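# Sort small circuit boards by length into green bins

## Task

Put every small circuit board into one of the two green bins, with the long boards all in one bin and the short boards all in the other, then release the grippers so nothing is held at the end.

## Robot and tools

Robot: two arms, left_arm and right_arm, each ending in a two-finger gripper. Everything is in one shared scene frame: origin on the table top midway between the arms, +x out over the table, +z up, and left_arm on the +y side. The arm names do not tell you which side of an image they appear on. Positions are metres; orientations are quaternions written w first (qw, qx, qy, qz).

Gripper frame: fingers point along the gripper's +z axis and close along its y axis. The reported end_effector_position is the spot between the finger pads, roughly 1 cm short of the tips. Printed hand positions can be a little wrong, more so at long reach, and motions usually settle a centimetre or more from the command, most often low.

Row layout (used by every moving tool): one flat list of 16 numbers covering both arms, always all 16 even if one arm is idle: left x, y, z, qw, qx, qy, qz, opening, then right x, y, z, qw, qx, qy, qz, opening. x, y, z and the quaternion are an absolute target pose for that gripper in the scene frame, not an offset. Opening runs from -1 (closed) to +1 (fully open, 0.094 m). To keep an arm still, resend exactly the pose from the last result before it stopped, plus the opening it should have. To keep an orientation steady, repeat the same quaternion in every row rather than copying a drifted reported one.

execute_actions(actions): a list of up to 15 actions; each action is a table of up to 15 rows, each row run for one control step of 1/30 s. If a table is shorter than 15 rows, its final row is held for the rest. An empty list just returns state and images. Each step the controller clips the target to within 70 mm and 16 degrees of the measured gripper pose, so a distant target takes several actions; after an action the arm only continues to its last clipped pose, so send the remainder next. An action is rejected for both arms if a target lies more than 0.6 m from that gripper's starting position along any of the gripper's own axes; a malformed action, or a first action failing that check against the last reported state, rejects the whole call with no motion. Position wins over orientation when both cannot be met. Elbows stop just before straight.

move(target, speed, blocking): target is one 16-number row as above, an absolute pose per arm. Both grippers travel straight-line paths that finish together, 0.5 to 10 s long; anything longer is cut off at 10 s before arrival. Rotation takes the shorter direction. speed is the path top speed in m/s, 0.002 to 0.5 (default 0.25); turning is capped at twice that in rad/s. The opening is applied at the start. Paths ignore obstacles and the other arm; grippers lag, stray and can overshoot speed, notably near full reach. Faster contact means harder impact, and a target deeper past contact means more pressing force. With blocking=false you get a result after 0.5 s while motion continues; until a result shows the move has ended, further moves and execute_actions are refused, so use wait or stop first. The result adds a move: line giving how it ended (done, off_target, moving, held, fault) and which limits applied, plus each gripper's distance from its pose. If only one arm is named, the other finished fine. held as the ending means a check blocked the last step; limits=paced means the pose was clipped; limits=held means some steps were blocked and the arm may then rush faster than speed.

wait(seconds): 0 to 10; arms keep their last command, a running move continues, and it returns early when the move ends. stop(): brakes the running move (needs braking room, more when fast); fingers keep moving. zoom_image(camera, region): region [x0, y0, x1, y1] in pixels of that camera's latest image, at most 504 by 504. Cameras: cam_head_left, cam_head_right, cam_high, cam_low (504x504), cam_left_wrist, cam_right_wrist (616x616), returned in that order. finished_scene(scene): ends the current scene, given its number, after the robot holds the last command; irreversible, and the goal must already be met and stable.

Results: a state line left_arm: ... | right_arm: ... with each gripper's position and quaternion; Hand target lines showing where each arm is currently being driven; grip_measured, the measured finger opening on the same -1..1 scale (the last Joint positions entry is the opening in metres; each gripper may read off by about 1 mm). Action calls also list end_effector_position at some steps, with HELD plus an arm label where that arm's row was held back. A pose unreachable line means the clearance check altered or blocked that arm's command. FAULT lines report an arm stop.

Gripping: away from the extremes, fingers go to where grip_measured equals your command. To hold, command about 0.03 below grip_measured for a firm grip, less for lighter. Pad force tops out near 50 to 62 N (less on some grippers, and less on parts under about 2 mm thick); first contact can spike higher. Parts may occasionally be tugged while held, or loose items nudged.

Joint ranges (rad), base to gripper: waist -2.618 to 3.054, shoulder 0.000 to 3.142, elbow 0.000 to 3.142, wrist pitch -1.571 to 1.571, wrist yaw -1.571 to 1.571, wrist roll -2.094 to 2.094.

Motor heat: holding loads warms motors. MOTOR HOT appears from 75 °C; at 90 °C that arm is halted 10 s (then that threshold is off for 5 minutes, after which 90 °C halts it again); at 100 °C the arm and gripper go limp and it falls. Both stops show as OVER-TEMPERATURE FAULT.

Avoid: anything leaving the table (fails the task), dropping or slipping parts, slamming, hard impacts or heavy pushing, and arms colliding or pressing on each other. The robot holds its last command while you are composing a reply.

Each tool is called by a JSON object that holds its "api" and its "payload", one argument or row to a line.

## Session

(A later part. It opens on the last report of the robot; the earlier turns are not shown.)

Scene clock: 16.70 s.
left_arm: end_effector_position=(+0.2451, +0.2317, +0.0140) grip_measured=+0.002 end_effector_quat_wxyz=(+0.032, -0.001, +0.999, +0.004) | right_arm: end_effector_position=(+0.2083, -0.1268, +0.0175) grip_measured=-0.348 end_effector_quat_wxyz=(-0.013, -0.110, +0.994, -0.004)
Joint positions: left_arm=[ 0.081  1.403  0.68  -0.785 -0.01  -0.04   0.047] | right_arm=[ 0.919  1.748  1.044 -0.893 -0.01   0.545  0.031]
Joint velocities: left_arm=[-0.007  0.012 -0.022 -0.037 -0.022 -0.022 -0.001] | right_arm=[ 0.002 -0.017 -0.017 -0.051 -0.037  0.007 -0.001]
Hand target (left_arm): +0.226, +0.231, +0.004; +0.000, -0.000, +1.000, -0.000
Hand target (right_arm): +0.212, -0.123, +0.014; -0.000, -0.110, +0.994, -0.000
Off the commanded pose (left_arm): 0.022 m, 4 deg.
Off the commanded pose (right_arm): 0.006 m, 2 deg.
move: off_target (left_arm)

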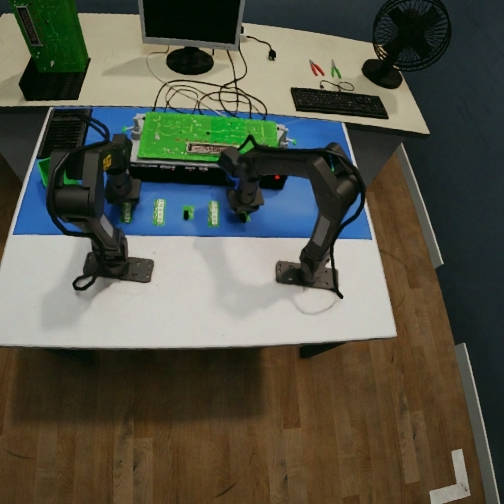

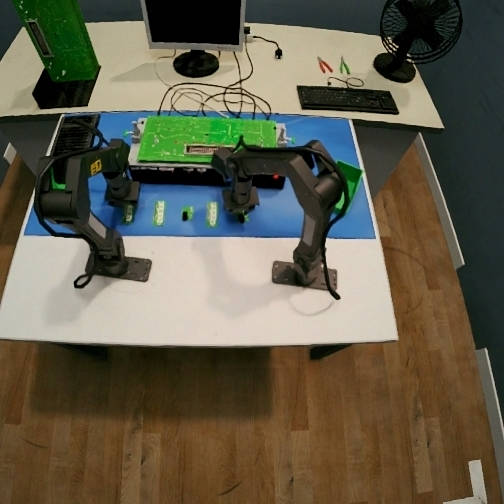

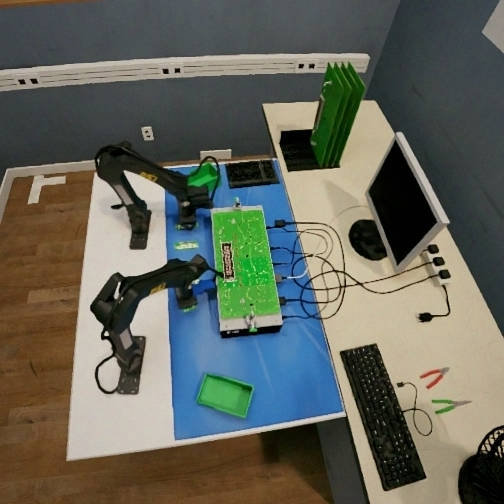

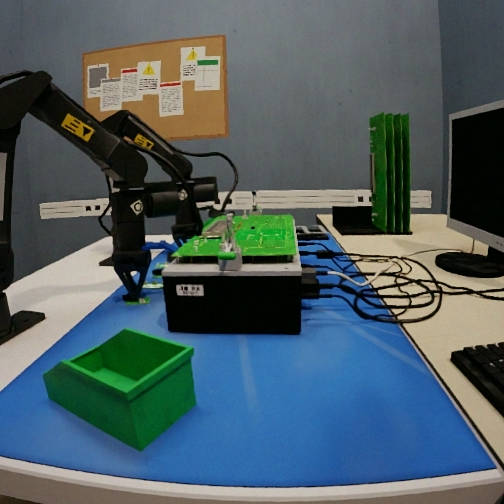

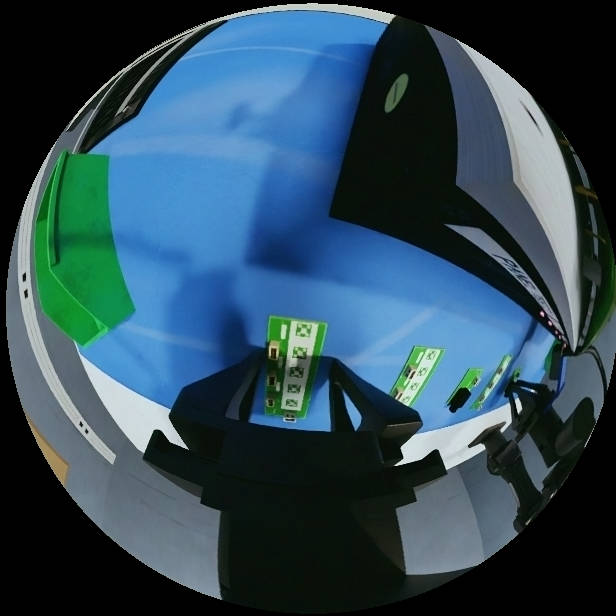

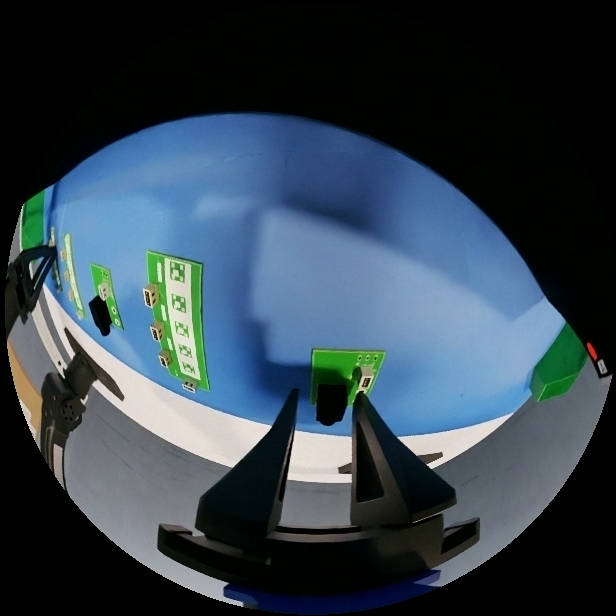

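{"api": "execute_actions", "payload": {
  "actions": [
    [[0.235,0.231,0.022,0,0,1,0,0.0, 0.212,-0.123,0.014,0,-0.11,0.994,0,-0.55]],
    [[0.226,0.231,0.02,0,0,1,0,0.0, 0.212,-0.123,0.014,0,-0.11,0.994,0,-0.72]],
    [[0.226,0.231,0.012,0,0,1,0,0.0, 0.212,-0.123,0.014,0,-0.11,0.994,0,-0.72]]
  ]
}}

Scene clock: 18.60 s.
left_arm: end_effector_position=(+0.2362, +0.2320, +0.0177) grip_measured=+0.002 end_effector_quat_wxyz=(+0.014, -0.000, +1.000, +0.004) | right_arm: end_effector_position=(+0.2084, -0.1267, +0.0175) grip_measured=-0.708 end_effector_quat_wxyz=(-0.013, -0.110, +0.994, -0.003)
Joint positions: left_arm=[ 0.081  1.395  0.692 -0.842 -0.01  -0.04   0.047] | right_arm=[ 0.919  1.748  1.044 -0.892 -0.01   0.545  0.014]
Joint velocities: left_arm=[-0.012  0.007 -0.012 -0.007 -0.066 -0.007  0.001] | right_arm=[ 0.002  0.017  0.012 -0.007 -0.037 -0.037 -0.001]
Hand target (left_arm): +0.226, +0.231, +0.012; +0.000, -0.000, +1.000, +0.000
Hand target (right_arm): +0.212, -0.123, +0.014; -0.000, -0.110, +0.994, -0.000
Off the commanded pose (left_arm): 0.012 m, 2 deg.
Off the commanded pose (right_arm): 0.006 m, 2 deg.
Step readings (end_effector_position; steps 1 to 15: 1st action; 16 to 30: 2nd action; 31 to 45: 3rd action):
0: left_arm (+0.2452, +0.2317, +0.0140) | right_arm (+0.2083, -0.1268, +0.0175)
1: left_arm (+0.2452, +0.2317, +0.0148) | right_arm (+0.2083, -0.1268, +0.0175)
2: left_arm (+0.2440, +0.2318, +0.0159) | right_arm (+0.2083, -0.1268, +0.0175)
4: left_arm (+0.2409, +0.2318, +0.0171) | right_arm (+0.2083, -0.1268, +0.0175)
8: left_arm (+0.2384, +0.2319, +0.0180) | right_arm (+0.2083, -0.1268, +0.0175)
15: left_arm (+0.2376, +0.2319, +0.0183) | right_arm (+0.2083, -0.1268, +0.0175)
16: left_arm (+0.2376, +0.2319, +0.0185) | right_arm (+0.2083, -0.1268, +0.0175)
17: left_arm (+0.2370, +0.2320, +0.0187) | right_arm (+0.2083, -0.1268, +0.0175)
19: left_arm (+0.2357, +0.2320, +0.0191) | right_arm (+0.2083, -0.1268, +0.0175)
23: left_arm (+0.2344, +0.2321, +0.0194) | right_arm (+0.2083, -0.1268, +0.0175)
30: left_arm (+0.2339, +0.2321, +0.0195) | right_arm (+0.2083, -0.1268, +0.0175)
31: left_arm (+0.2338, +0.2321, +0.0190) | right_arm (+0.2083, -0.1268, +0.0175)
32: left_arm (+0.2340, +0.2321, +0.0187) | right_arm (+0.2084, -0.1267, +0.0175)
34: left_arm (+0.2346, +0.2321, +0.0185) | right_arm (+0.2084, -0.1267, +0.0175)
38: left_arm (+0.2355, +0.2320, +0.0180) | right_arm (+0.2084, -0.1267, +0.0175)
45: end_effector_position above

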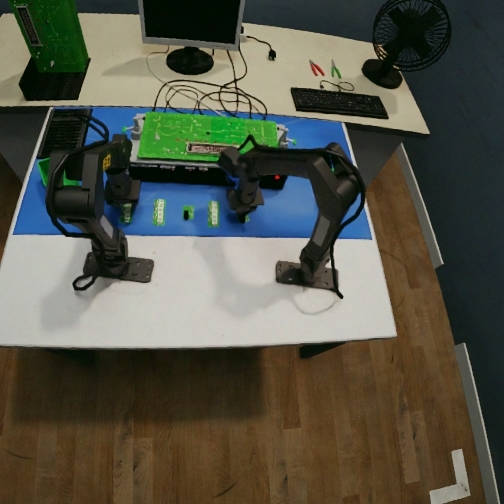

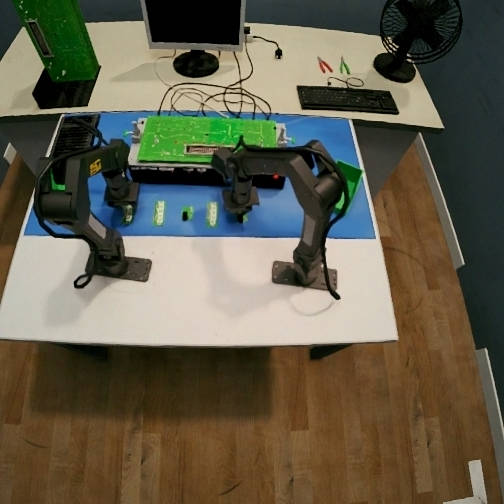

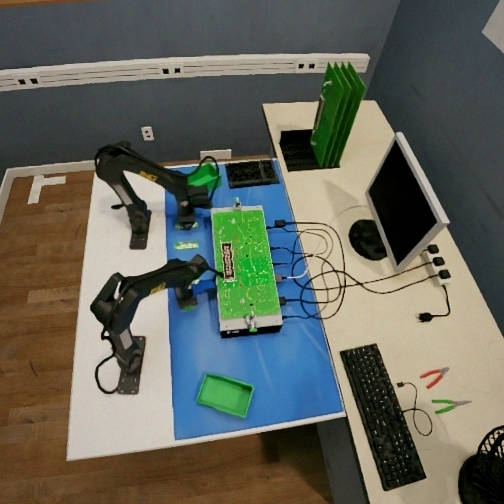

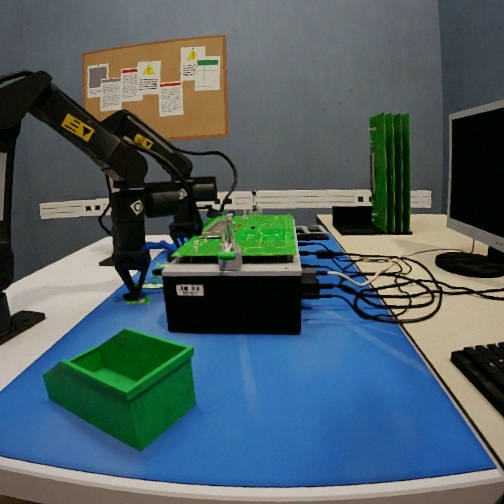

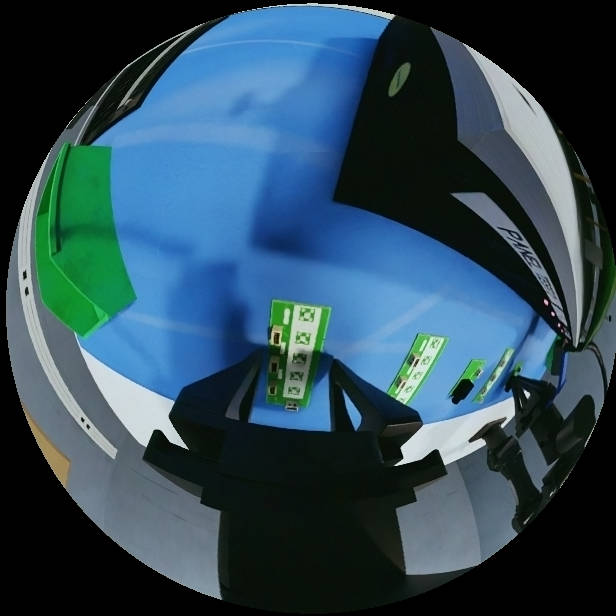

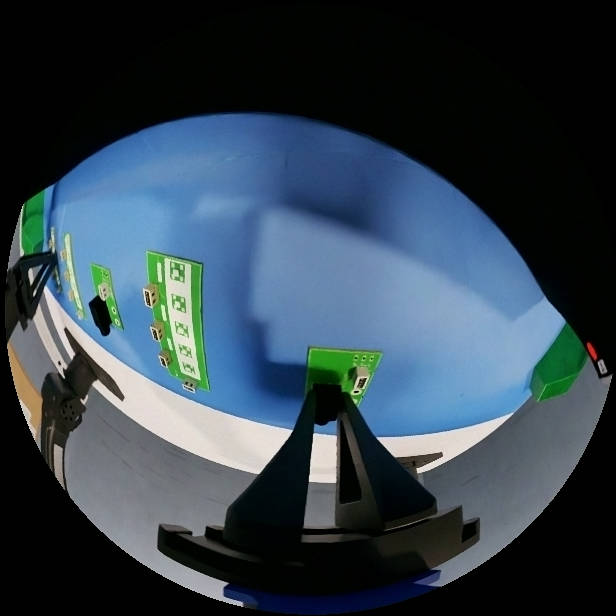

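{"api": "execute_actions", "payload": {
  "actions": [
    [[0.226,0.231,0.012,0,0,1,0,-0.2, 0.212,-0.123,0.014,0,-0.11,0.994,0,-0.75]],
    [[0.226,0.231,0.012,0,0,1,0,-0.33, 0.212,-0.123,0.03,0,-0.11,0.994,0,-0.75]]
  ]
}}

Scene clock: 20.23 s.
left_arm: end_effector_position=(+0.2364, +0.2320, +0.0177) grip_measured=-0.328 end_effector_quat_wxyz=(+0.014, -0.000, +1.000, +0.004) | right_arm: end_effector_position=(+0.2063, -0.1287, +0.0176) grip_measured=-0.732 end_effector_quat_wxyz=(-0.017, -0.110, +0.994, -0.007)
Joint positions: left_arm=[ 0.081  1.395  0.692 -0.841 -0.01  -0.04   0.032] | right_arm=[ 0.919  1.748  1.044 -0.904 -0.01   0.545  0.013]
Joint velocities: left_arm=[ 0.012 -0.012  0.012 -0.037  0.007  0.022  0.   ] | right_arm=[-0.012 -0.012 -0.017 -0.051  0.007 -0.066  0.   ]
Hand target (left_arm): +0.226, +0.231, +0.012; -0.000, +0.000, +1.000, +0.000
Hand target (right_arm): +0.212, -0.123, +0.030; +0.000, -0.110, +0.994, +0.000
Off the commanded pose (left_arm): 0.012 m, 2 deg.
Off the commanded pose (right_arm): 0.015 m, 2 deg.
Step readings (end_effector_position; steps 1 to 15: 1st action; 16 to 30: 2nd action):
0: left_arm (+0.2364, +0.2320, +0.0177) | right_arm (+0.2084, -0.1267, +0.0175)
1: left_arm (+0.2364, +0.2320, +0.0177) | right_arm (+0.2084, -0.1267, +0.0175)
2: left_arm (+0.2364, +0.2320, +0.0177) | right_arm (+0.2084, -0.1267, +0.0175)
4: left_arm (+0.2364, +0.2320, +0.0177) | right_arm (+0.2084, -0.1267, +0.0175)
8: left_arm (+0.2364, +0.2320, +0.0177) | right_arm (+0.2084, -0.1267, +0.0175)
15: left_arm (+0.2364, +0.2320, +0.0177) | right_arm (+0.2084, -0.1267, +0.0175)
16: left_arm (+0.2364, +0.2320, +0.0177) | right_arm (+0.2080, -0.1270, +0.0175)
17: left_arm (+0.2364, +0.2320, +0.0177) | right_arm (+0.2077, -0.1274, +0.0175)
19: left_arm (+0.2364, +0.2320, +0.0177) | right_arm (+0.2071, -0.1280, +0.0175)
23: left_arm (+0.2364, +0.2320, +0.0177) | right_arm (+0.2065, -0.1285, +0.0175)
30: end_effector_position above

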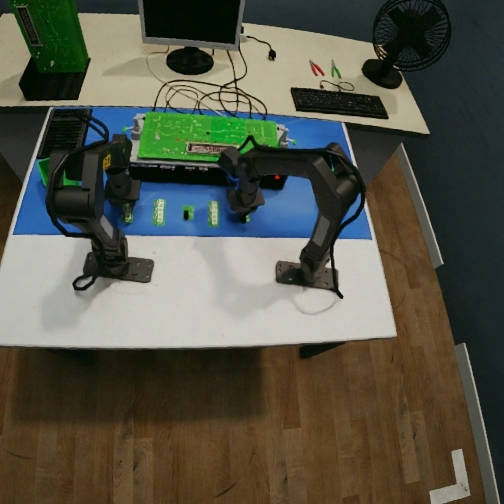

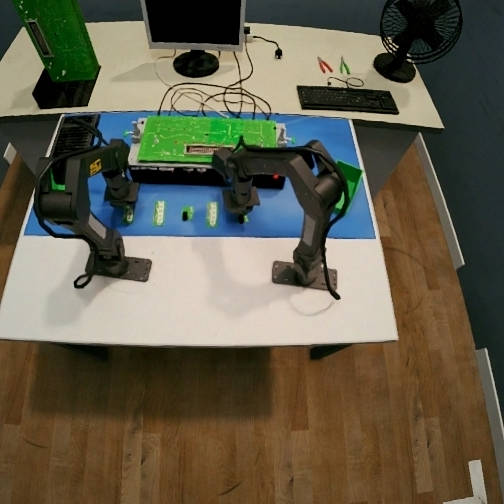

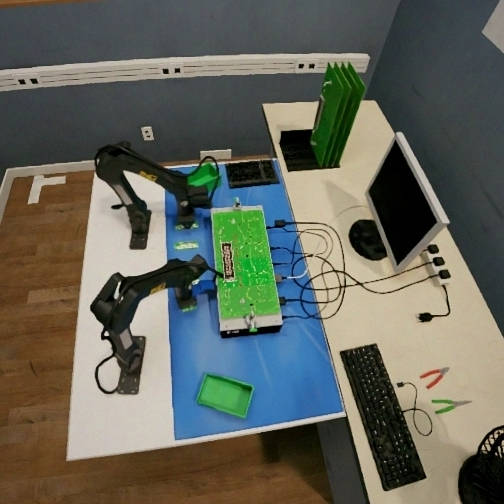

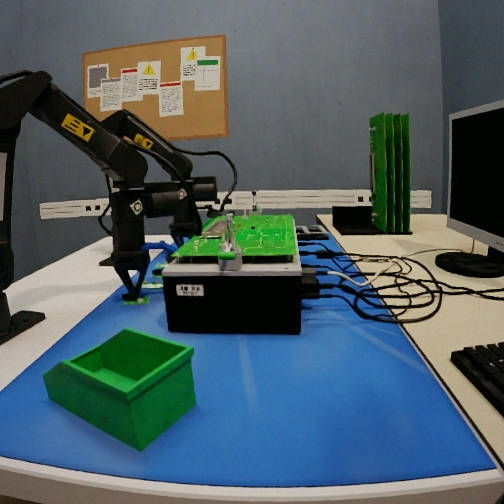

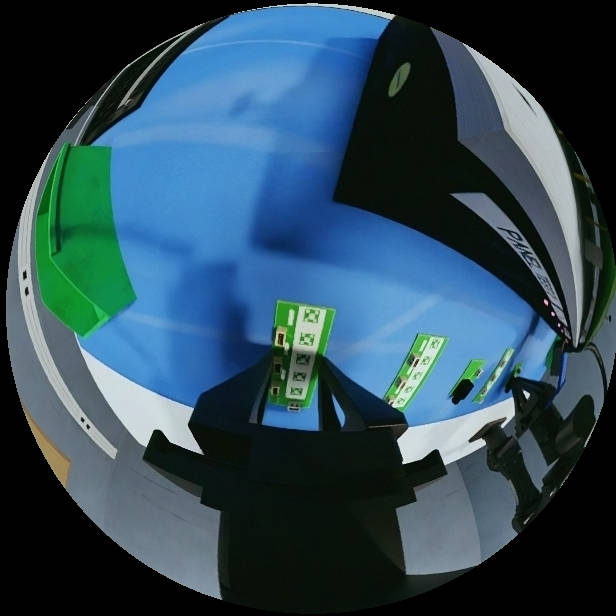

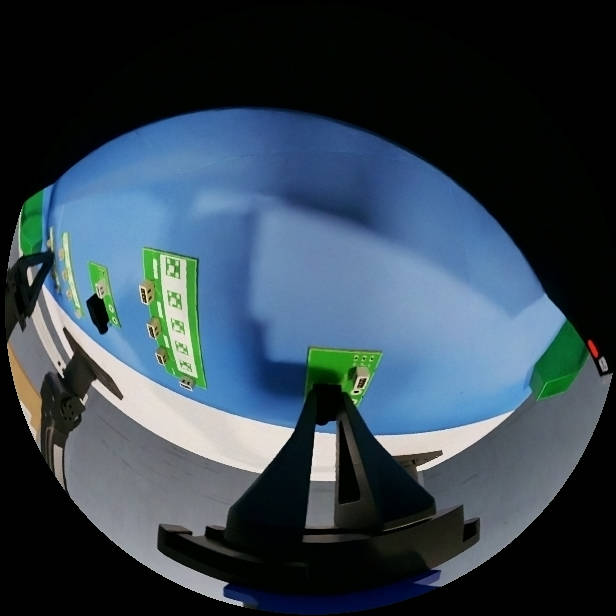

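{"api": "zoom_image", "payload": {
  "camera": "cam_left_wrist",
  "region": [230, 290, 370, 430]
}}

Region (230, 290, 370, 430) of cam_left_wrist's 616x616 image, scaled by 3.600, with more detail than that image has.

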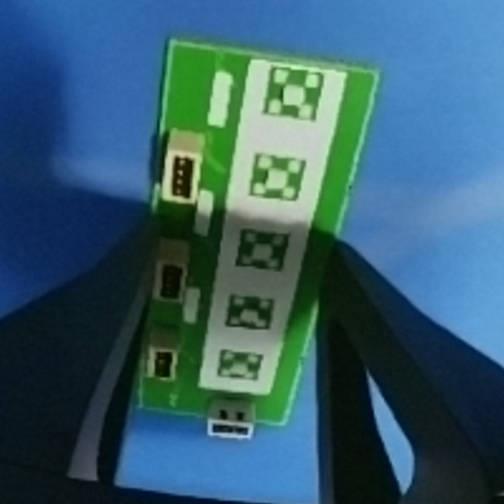

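{"api": "execute_actions", "payload": {
  "actions": [
    [[0.226,0.231,0.012,0,0,1,0,-0.40, 0.212,-0.123,0.045,0,-0.11,0.994,0,-0.77]]
  ]
}}

Scene clock: 21.10 s.
left_arm: end_effector_position=(+0.2364, +0.2320, +0.0177) grip_measured=-0.398 end_effector_quat_wxyz=(+0.014, -0.000, +1.000, +0.004) | right_arm: end_effector_position=(+0.2047, -0.1303, +0.0303) grip_measured=-0.736 end_effector_quat_wxyz=(-0.021, -0.110, +0.994, -0.009)
Joint positions: left_arm=[ 0.081  1.395  0.692 -0.841 -0.01  -0.04   0.028] | right_arm=[ 0.919  1.725  1.073 -0.963 -0.01   0.545  0.012]
Joint velocities: left_arm=[ 0.002 -0.007  0.027 -0.007  0.022  0.051  0.   ] | right_arm=[-0.017 -0.002 -0.002 -0.095 -0.007  0.007  0.   ]
Hand target (left_arm): +0.226, +0.231, +0.012; -0.000, +0.000, +1.000, +0.000
Hand target (right_arm): +0.212, -0.123, +0.045; +0.000, -0.110, +0.994, +0.000
Off the commanded pose (left_arm): 0.012 m, 2 deg.
Off the commanded pose (right_arm): 0.018 m, 3 deg.
Step readings (end_effector_position):
0: left_arm (+0.2364, +0.2320, +0.0177) | right_arm (+0.2063, -0.1287, +0.0176)
1: left_arm (+0.2364, +0.2320, +0.0177) | right_arm (+0.2060, -0.1290, +0.0184)
2: left_arm (+0.2364, +0.2320, +0.0177) | right_arm (+0.2053, -0.1297, +0.0201)
4: left_arm (+0.2364, +0.2320, +0.0177) | right_arm (+0.2053, -0.1296, +0.0244)
8: left_arm (+0.2364, +0.2320, +0.0177) | right_arm (+0.2064, -0.1287, +0.0298)
15: end_effector_position above

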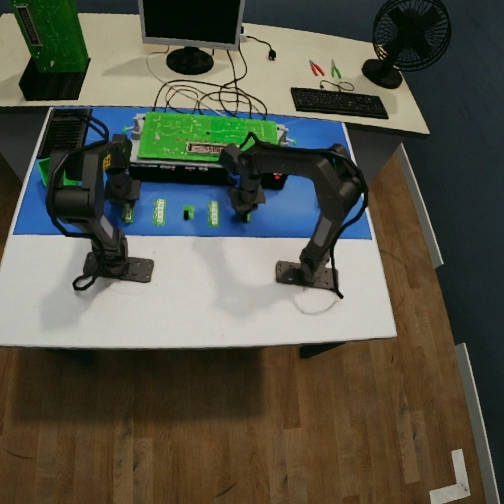

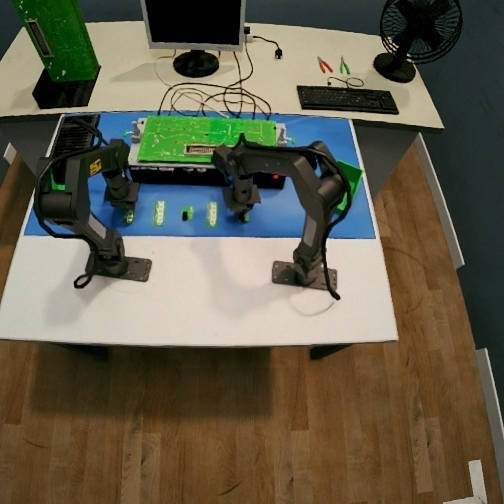

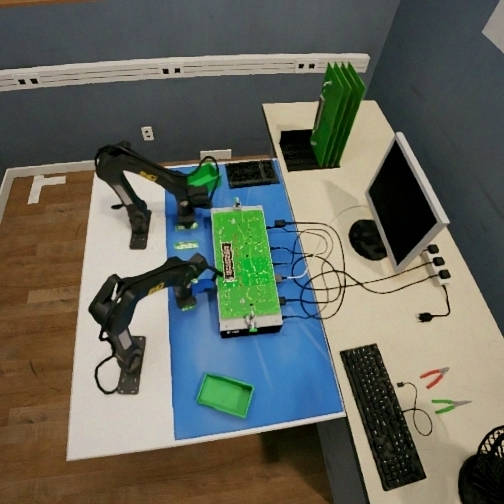

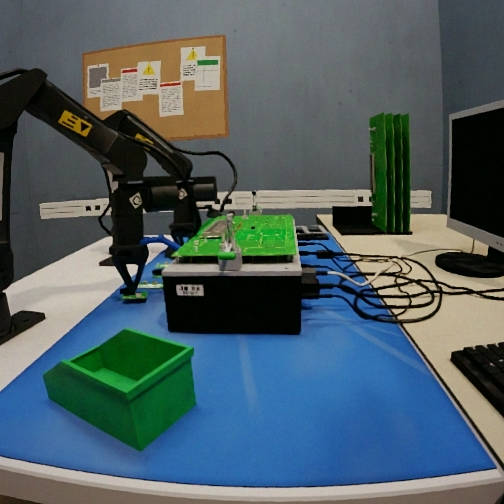

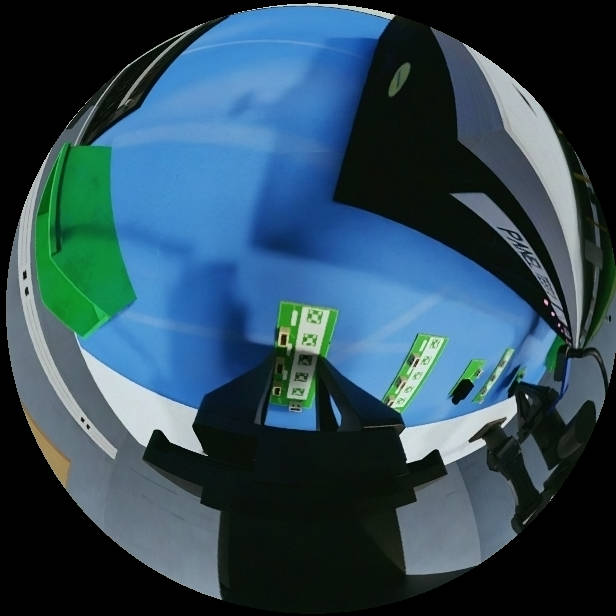

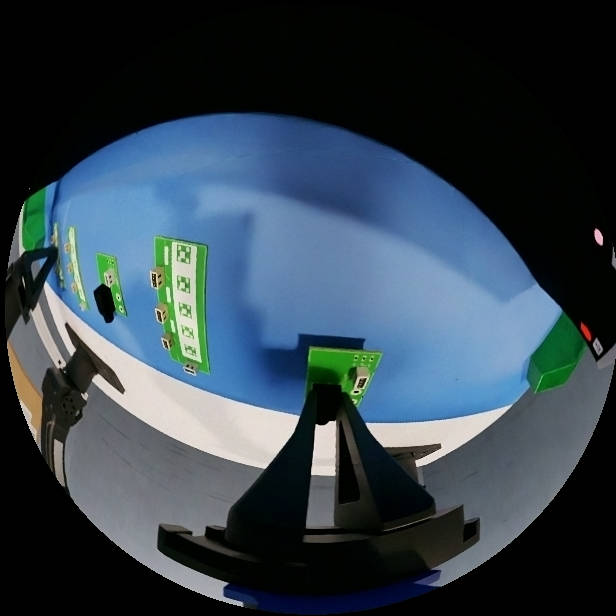

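{"api": "move", "payload": {
  "target": [0.224,0.233,0.005,0,0,1,0,-0.40, 0.21,-0.24,0.15,0,-0.05,0.999,0,-0.77],
  "speed": 0.2
}}

Scene clock: 24.33 s.
left_arm: end_effector_position=(+0.2404, +0.2320, +0.0151) grip_measured=-0.398 end_effector_quat_wxyz=(+0.025, +0.000, +1.000, +0.003) | right_arm: end_effector_position=(+0.2071, -0.2385, +0.1385) grip_measured=-0.736 end_effector_quat_wxyz=(-0.020, -0.050, +0.999, -0.004)
Joint positions: left_arm=[ 0.083  1.395  0.68  -0.806 -0.008 -0.036  0.028] | right_arm=[ 0.555  1.416  1.205 -1.4   -0.007  0.3    0.012]
Joint velocities: left_arm=[-0.002 -0.002 -0.007 -0.007 -0.007  0.022 -0.   ] | right_arm=[ 0.002 -0.012  0.007 -0.066 -0.007 -0.066 -0.001]
Hand target (left_arm): +0.224, +0.233, +0.005; -0.000, +0.000, +1.000, +0.000
Hand target (right_arm): +0.213, -0.239, +0.151; -0.001, -0.050, +0.999, +0.002
Off the commanded pose (left_arm): 0.019 m, 3 deg.
Off the commanded pose (right_arm): 0.012 m, 2 deg.
move: off_target (left_arm, right_arm)

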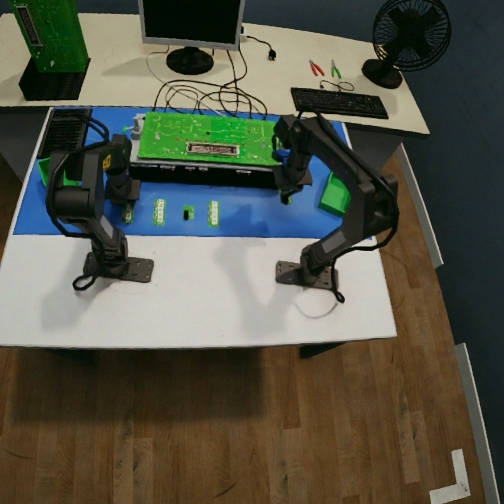

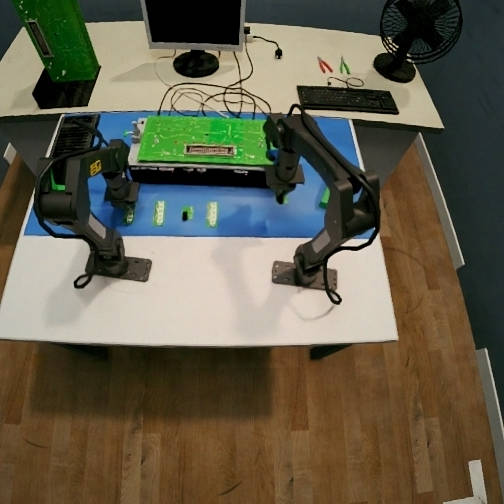

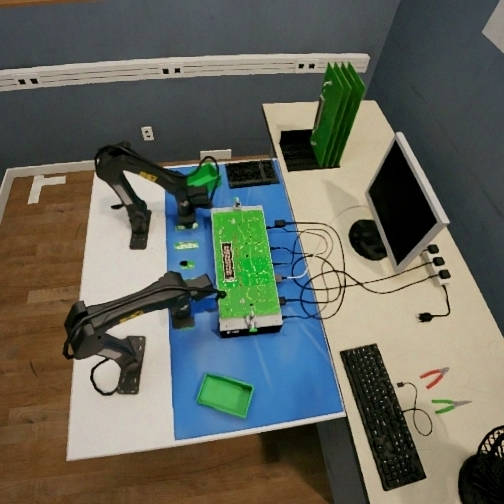

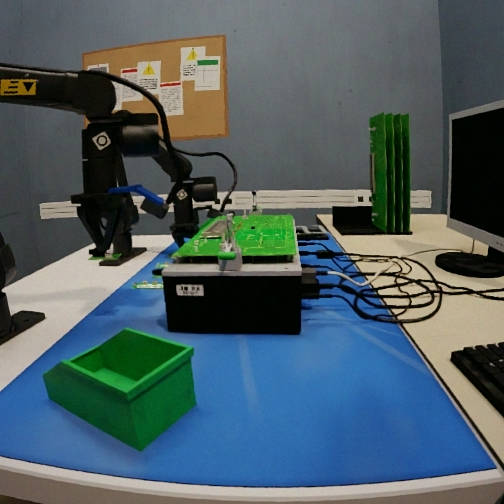

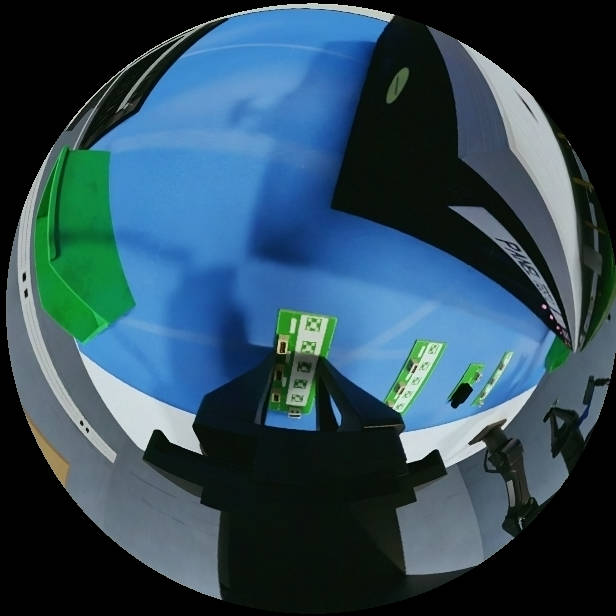

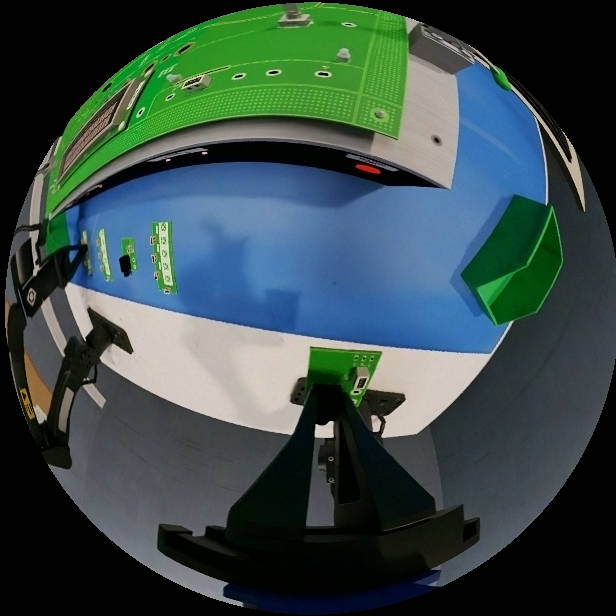

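{"api": "move", "payload": {
  "target": [0.226,0.2425,0.05,0,0,1,0,-0.40, 0.29,-0.42,0.14,0,0.1,0.995,0,-0.77],
  "speed": 0.2
}}

Scene clock: 26.40 s.
left_arm: end_effector_position=(+0.2196, +0.2422, +0.0401) grip_measured=-0.398 end_effector_quat_wxyz=(-0.015, +0.000, +1.000, +0.004) | right_arm: end_effector_position=(+0.2799, -0.4158, +0.1279) grip_measured=-0.736 end_effector_quat_wxyz=(-0.028, +0.103, +0.994, +0.006)
Joint positions: left_arm=[ 0.133  1.342  0.749 -1.007 -0.008  0.012  0.028] | right_arm=[-0.161  1.692  1.433 -1.369  0.001 -0.11   0.012]
Joint velocities: left_arm=[-0.007  0.002  0.017 -0.066 -0.037 -0.022 -0.001] | right_arm=[-0.022 -0.017  0.022 -0.051  0.007 -0.007  0.   ]
Hand target (left_arm): +0.225, +0.243, +0.050; -0.000, +0.000, +1.000, +0.001
Hand target (right_arm): +0.292, -0.420, +0.139; -0.001, +0.100, +0.995, +0.004
Off the commanded pose (left_arm): 0.012 m, 2 deg.
Off the commanded pose (right_arm): 0.016 m, 3 deg.
move: off_target (left_arm, right_arm)

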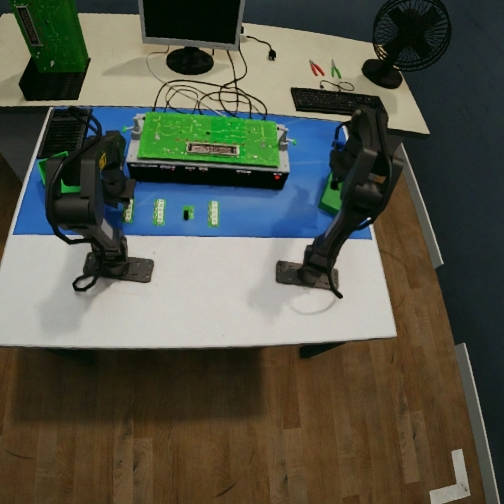

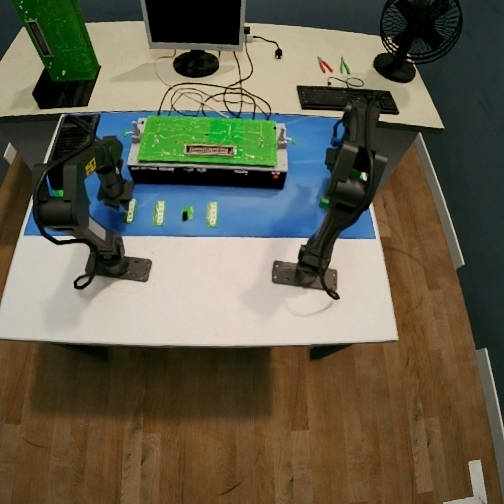

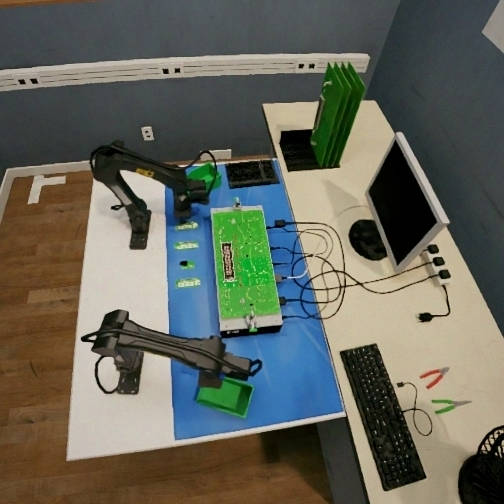

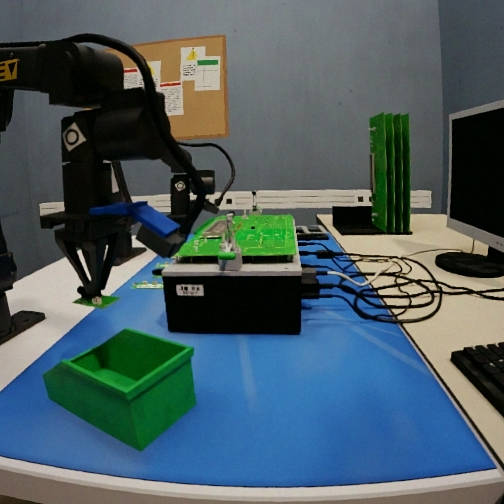

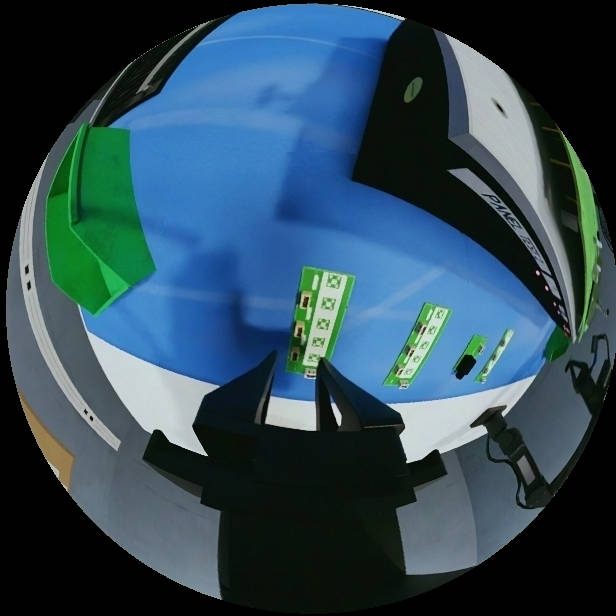

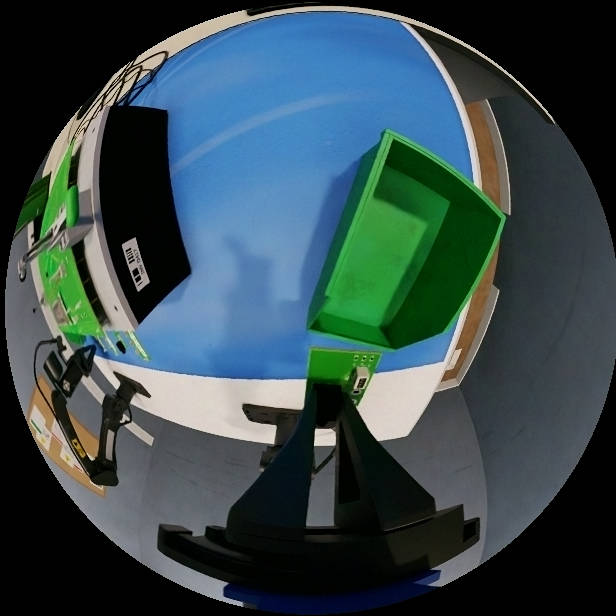

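{"api": "move", "payload": {
  "target": [0.228,0.242,0.008,0,0,1,0,-0.45, 0.322,-0.478,0.125,0,0.19,0.982,0,-0.77],
  "speed": 0.1
}}

Scene clock: 28.23 s.
left_arm: end_effector_position=(+0.2272, +0.2422, +0.0150) grip_measured=-0.448 end_effector_quat_wxyz=(-0.003, +0.000, +1.000, +0.004) | right_arm: end_effector_position=(+0.3105, -0.4690, +0.1136) grip_measured=-0.736 end_effector_quat_wxyz=(-0.029, +0.181, +0.983, +0.007)
Joint positions: left_arm=[ 0.133  1.396  0.682 -0.862 -0.008  0.013  0.026] | right_arm=[-0.284  1.88   1.607 -1.356  0.001 -0.073  0.012]
Joint velocities: left_arm=[ 0.022 -0.027  0.002 -0.022 -0.007  0.022 -0.   ] | right_arm=[ 0.002  0.007 -0.012  0.066  0.051 -0.022 -0.   ]
Hand target (left_arm): +0.228, +0.242, +0.008; -0.000, -0.000, +1.000, -0.000
Hand target (right_arm): +0.322, -0.477, +0.124; +0.000, +0.190, +0.982, +0.000
Off the commanded pose (left_arm): 0.007 m, 1 deg.
Off the commanded pose (right_arm): 0.019 m, 4 deg.
move: off_target (right_arm)

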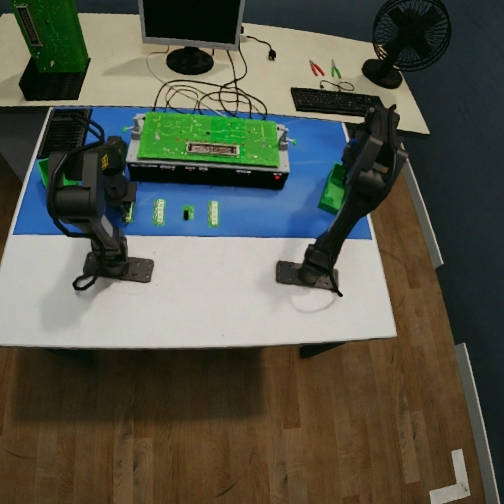

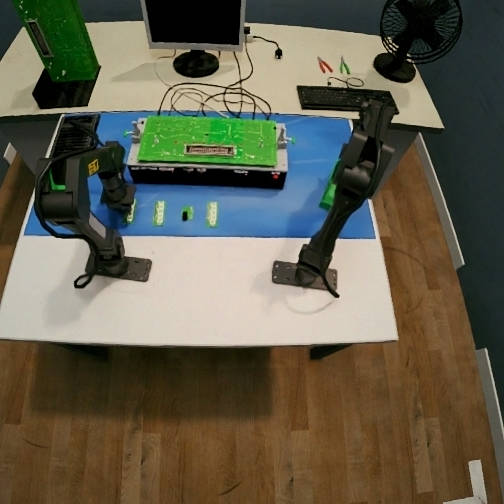

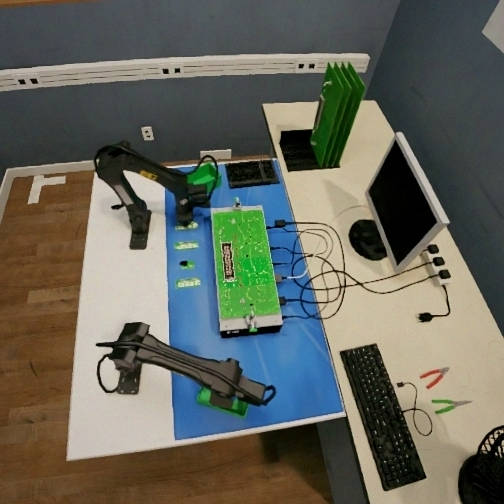

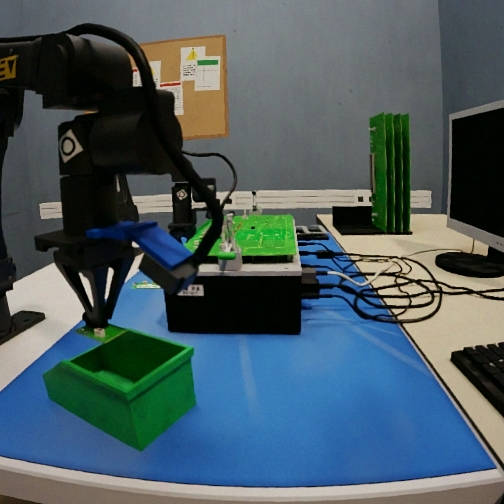

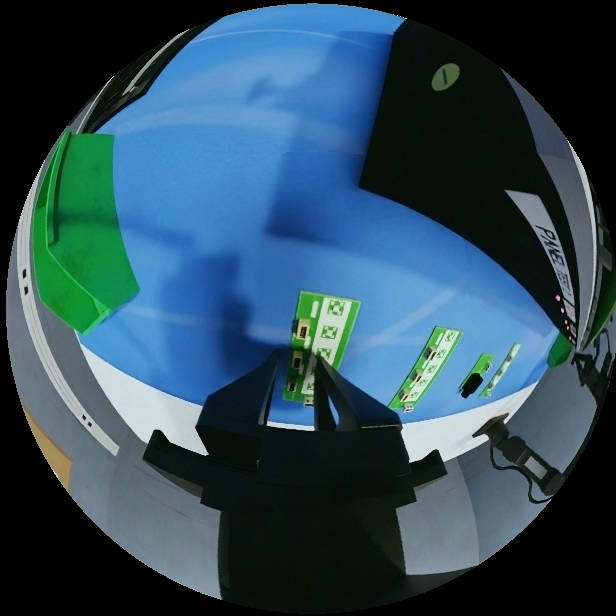

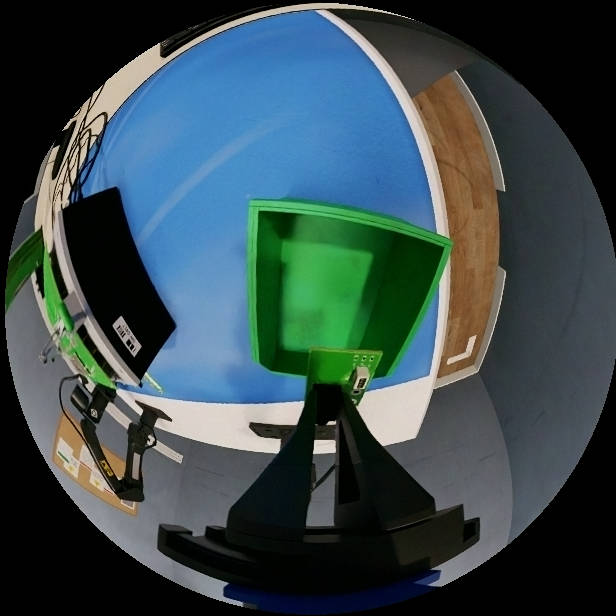

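{"api": "move", "payload": {
  "target": [0.228,0.242,0.008,0,0,1,0,-0.8, 0.322,-0.478,0.035,0,0.19,0.982,0,-0.77],
  "speed": 0.1
}}

Scene clock: 29.93 s.
left_arm: end_effector_position=(+0.2273, +0.2413, +0.0150) grip_measured=-0.798 end_effector_quat_wxyz=(-0.002, +0.000, +1.000, +0.002) | right_arm: end_effector_position=(+0.3199, -0.4734, +0.0354) grip_measured=-0.736 end_effector_quat_wxyz=(-0.009, +0.182, +0.983, +0.002)
Joint positions: left_arm=[ 0.133  1.396  0.682 -0.862 -0.003  0.013  0.01 ] | right_arm=[-0.284  1.936  1.367 -1.02   0.001 -0.072  0.012]
Joint velocities: left_arm=[-0.012 -0.017 -0.017 -0.037 -0.022  0.051 -0.001] | right_arm=[ 0.002 -0.002 -0.017  0.037  0.007  0.007  0.001]
Hand target (left_arm): +0.228, +0.242, +0.008; -0.000, -0.000, +1.000, +0.000
Hand target (right_arm): +0.321, -0.477, +0.035; -0.000, +0.190, +0.982, -0.000
Off the commanded pose (left_arm): 0.007 m, 0 deg.
Off the commanded pose (right_arm): 0.005 m, 1 deg.
move: done

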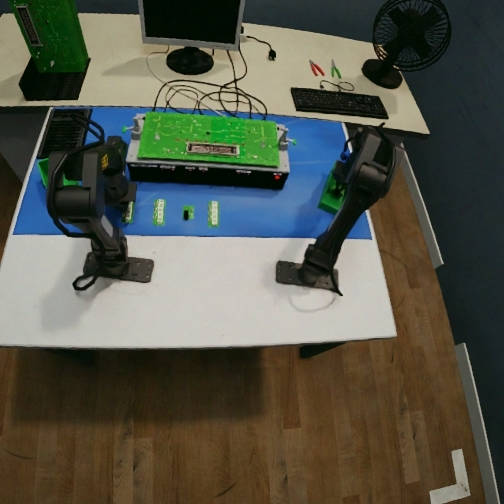

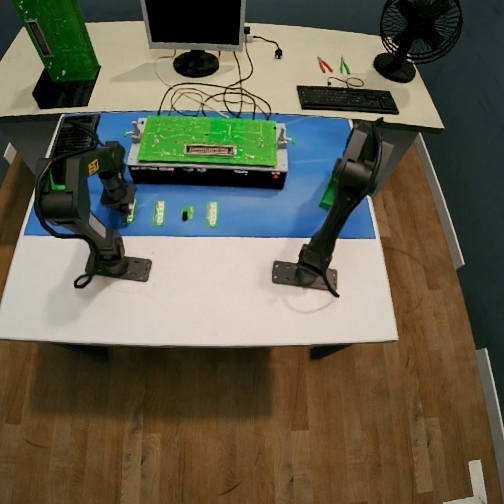

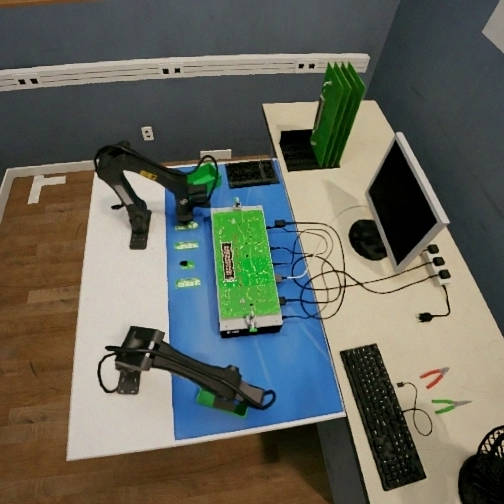

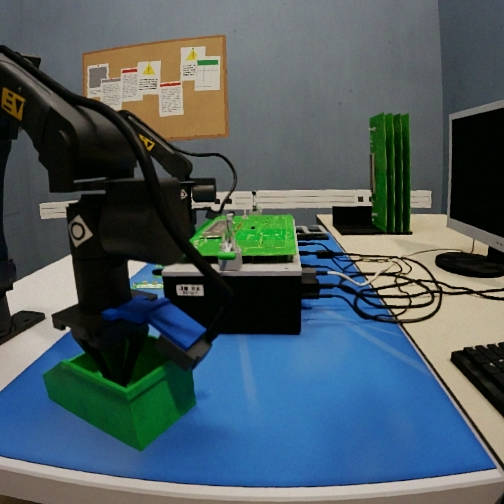

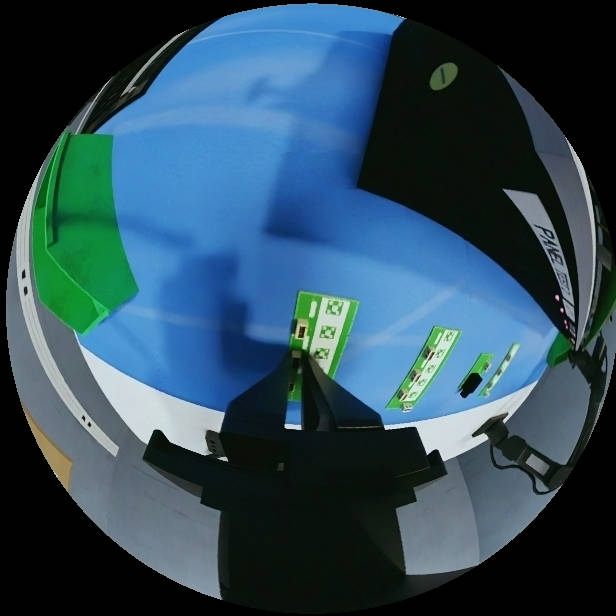

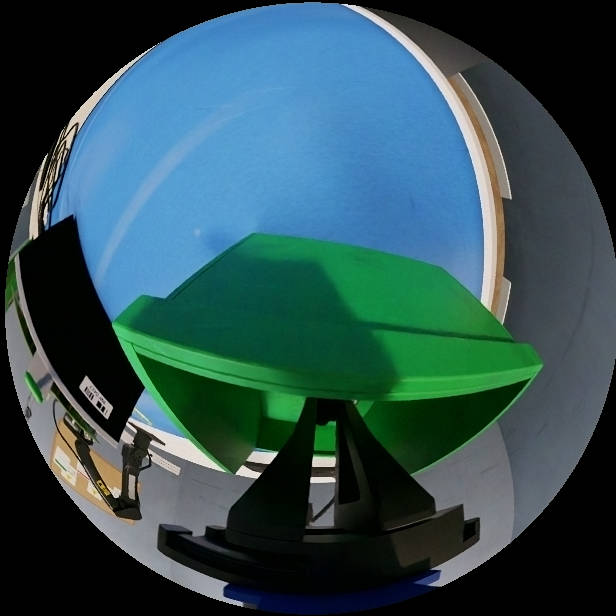

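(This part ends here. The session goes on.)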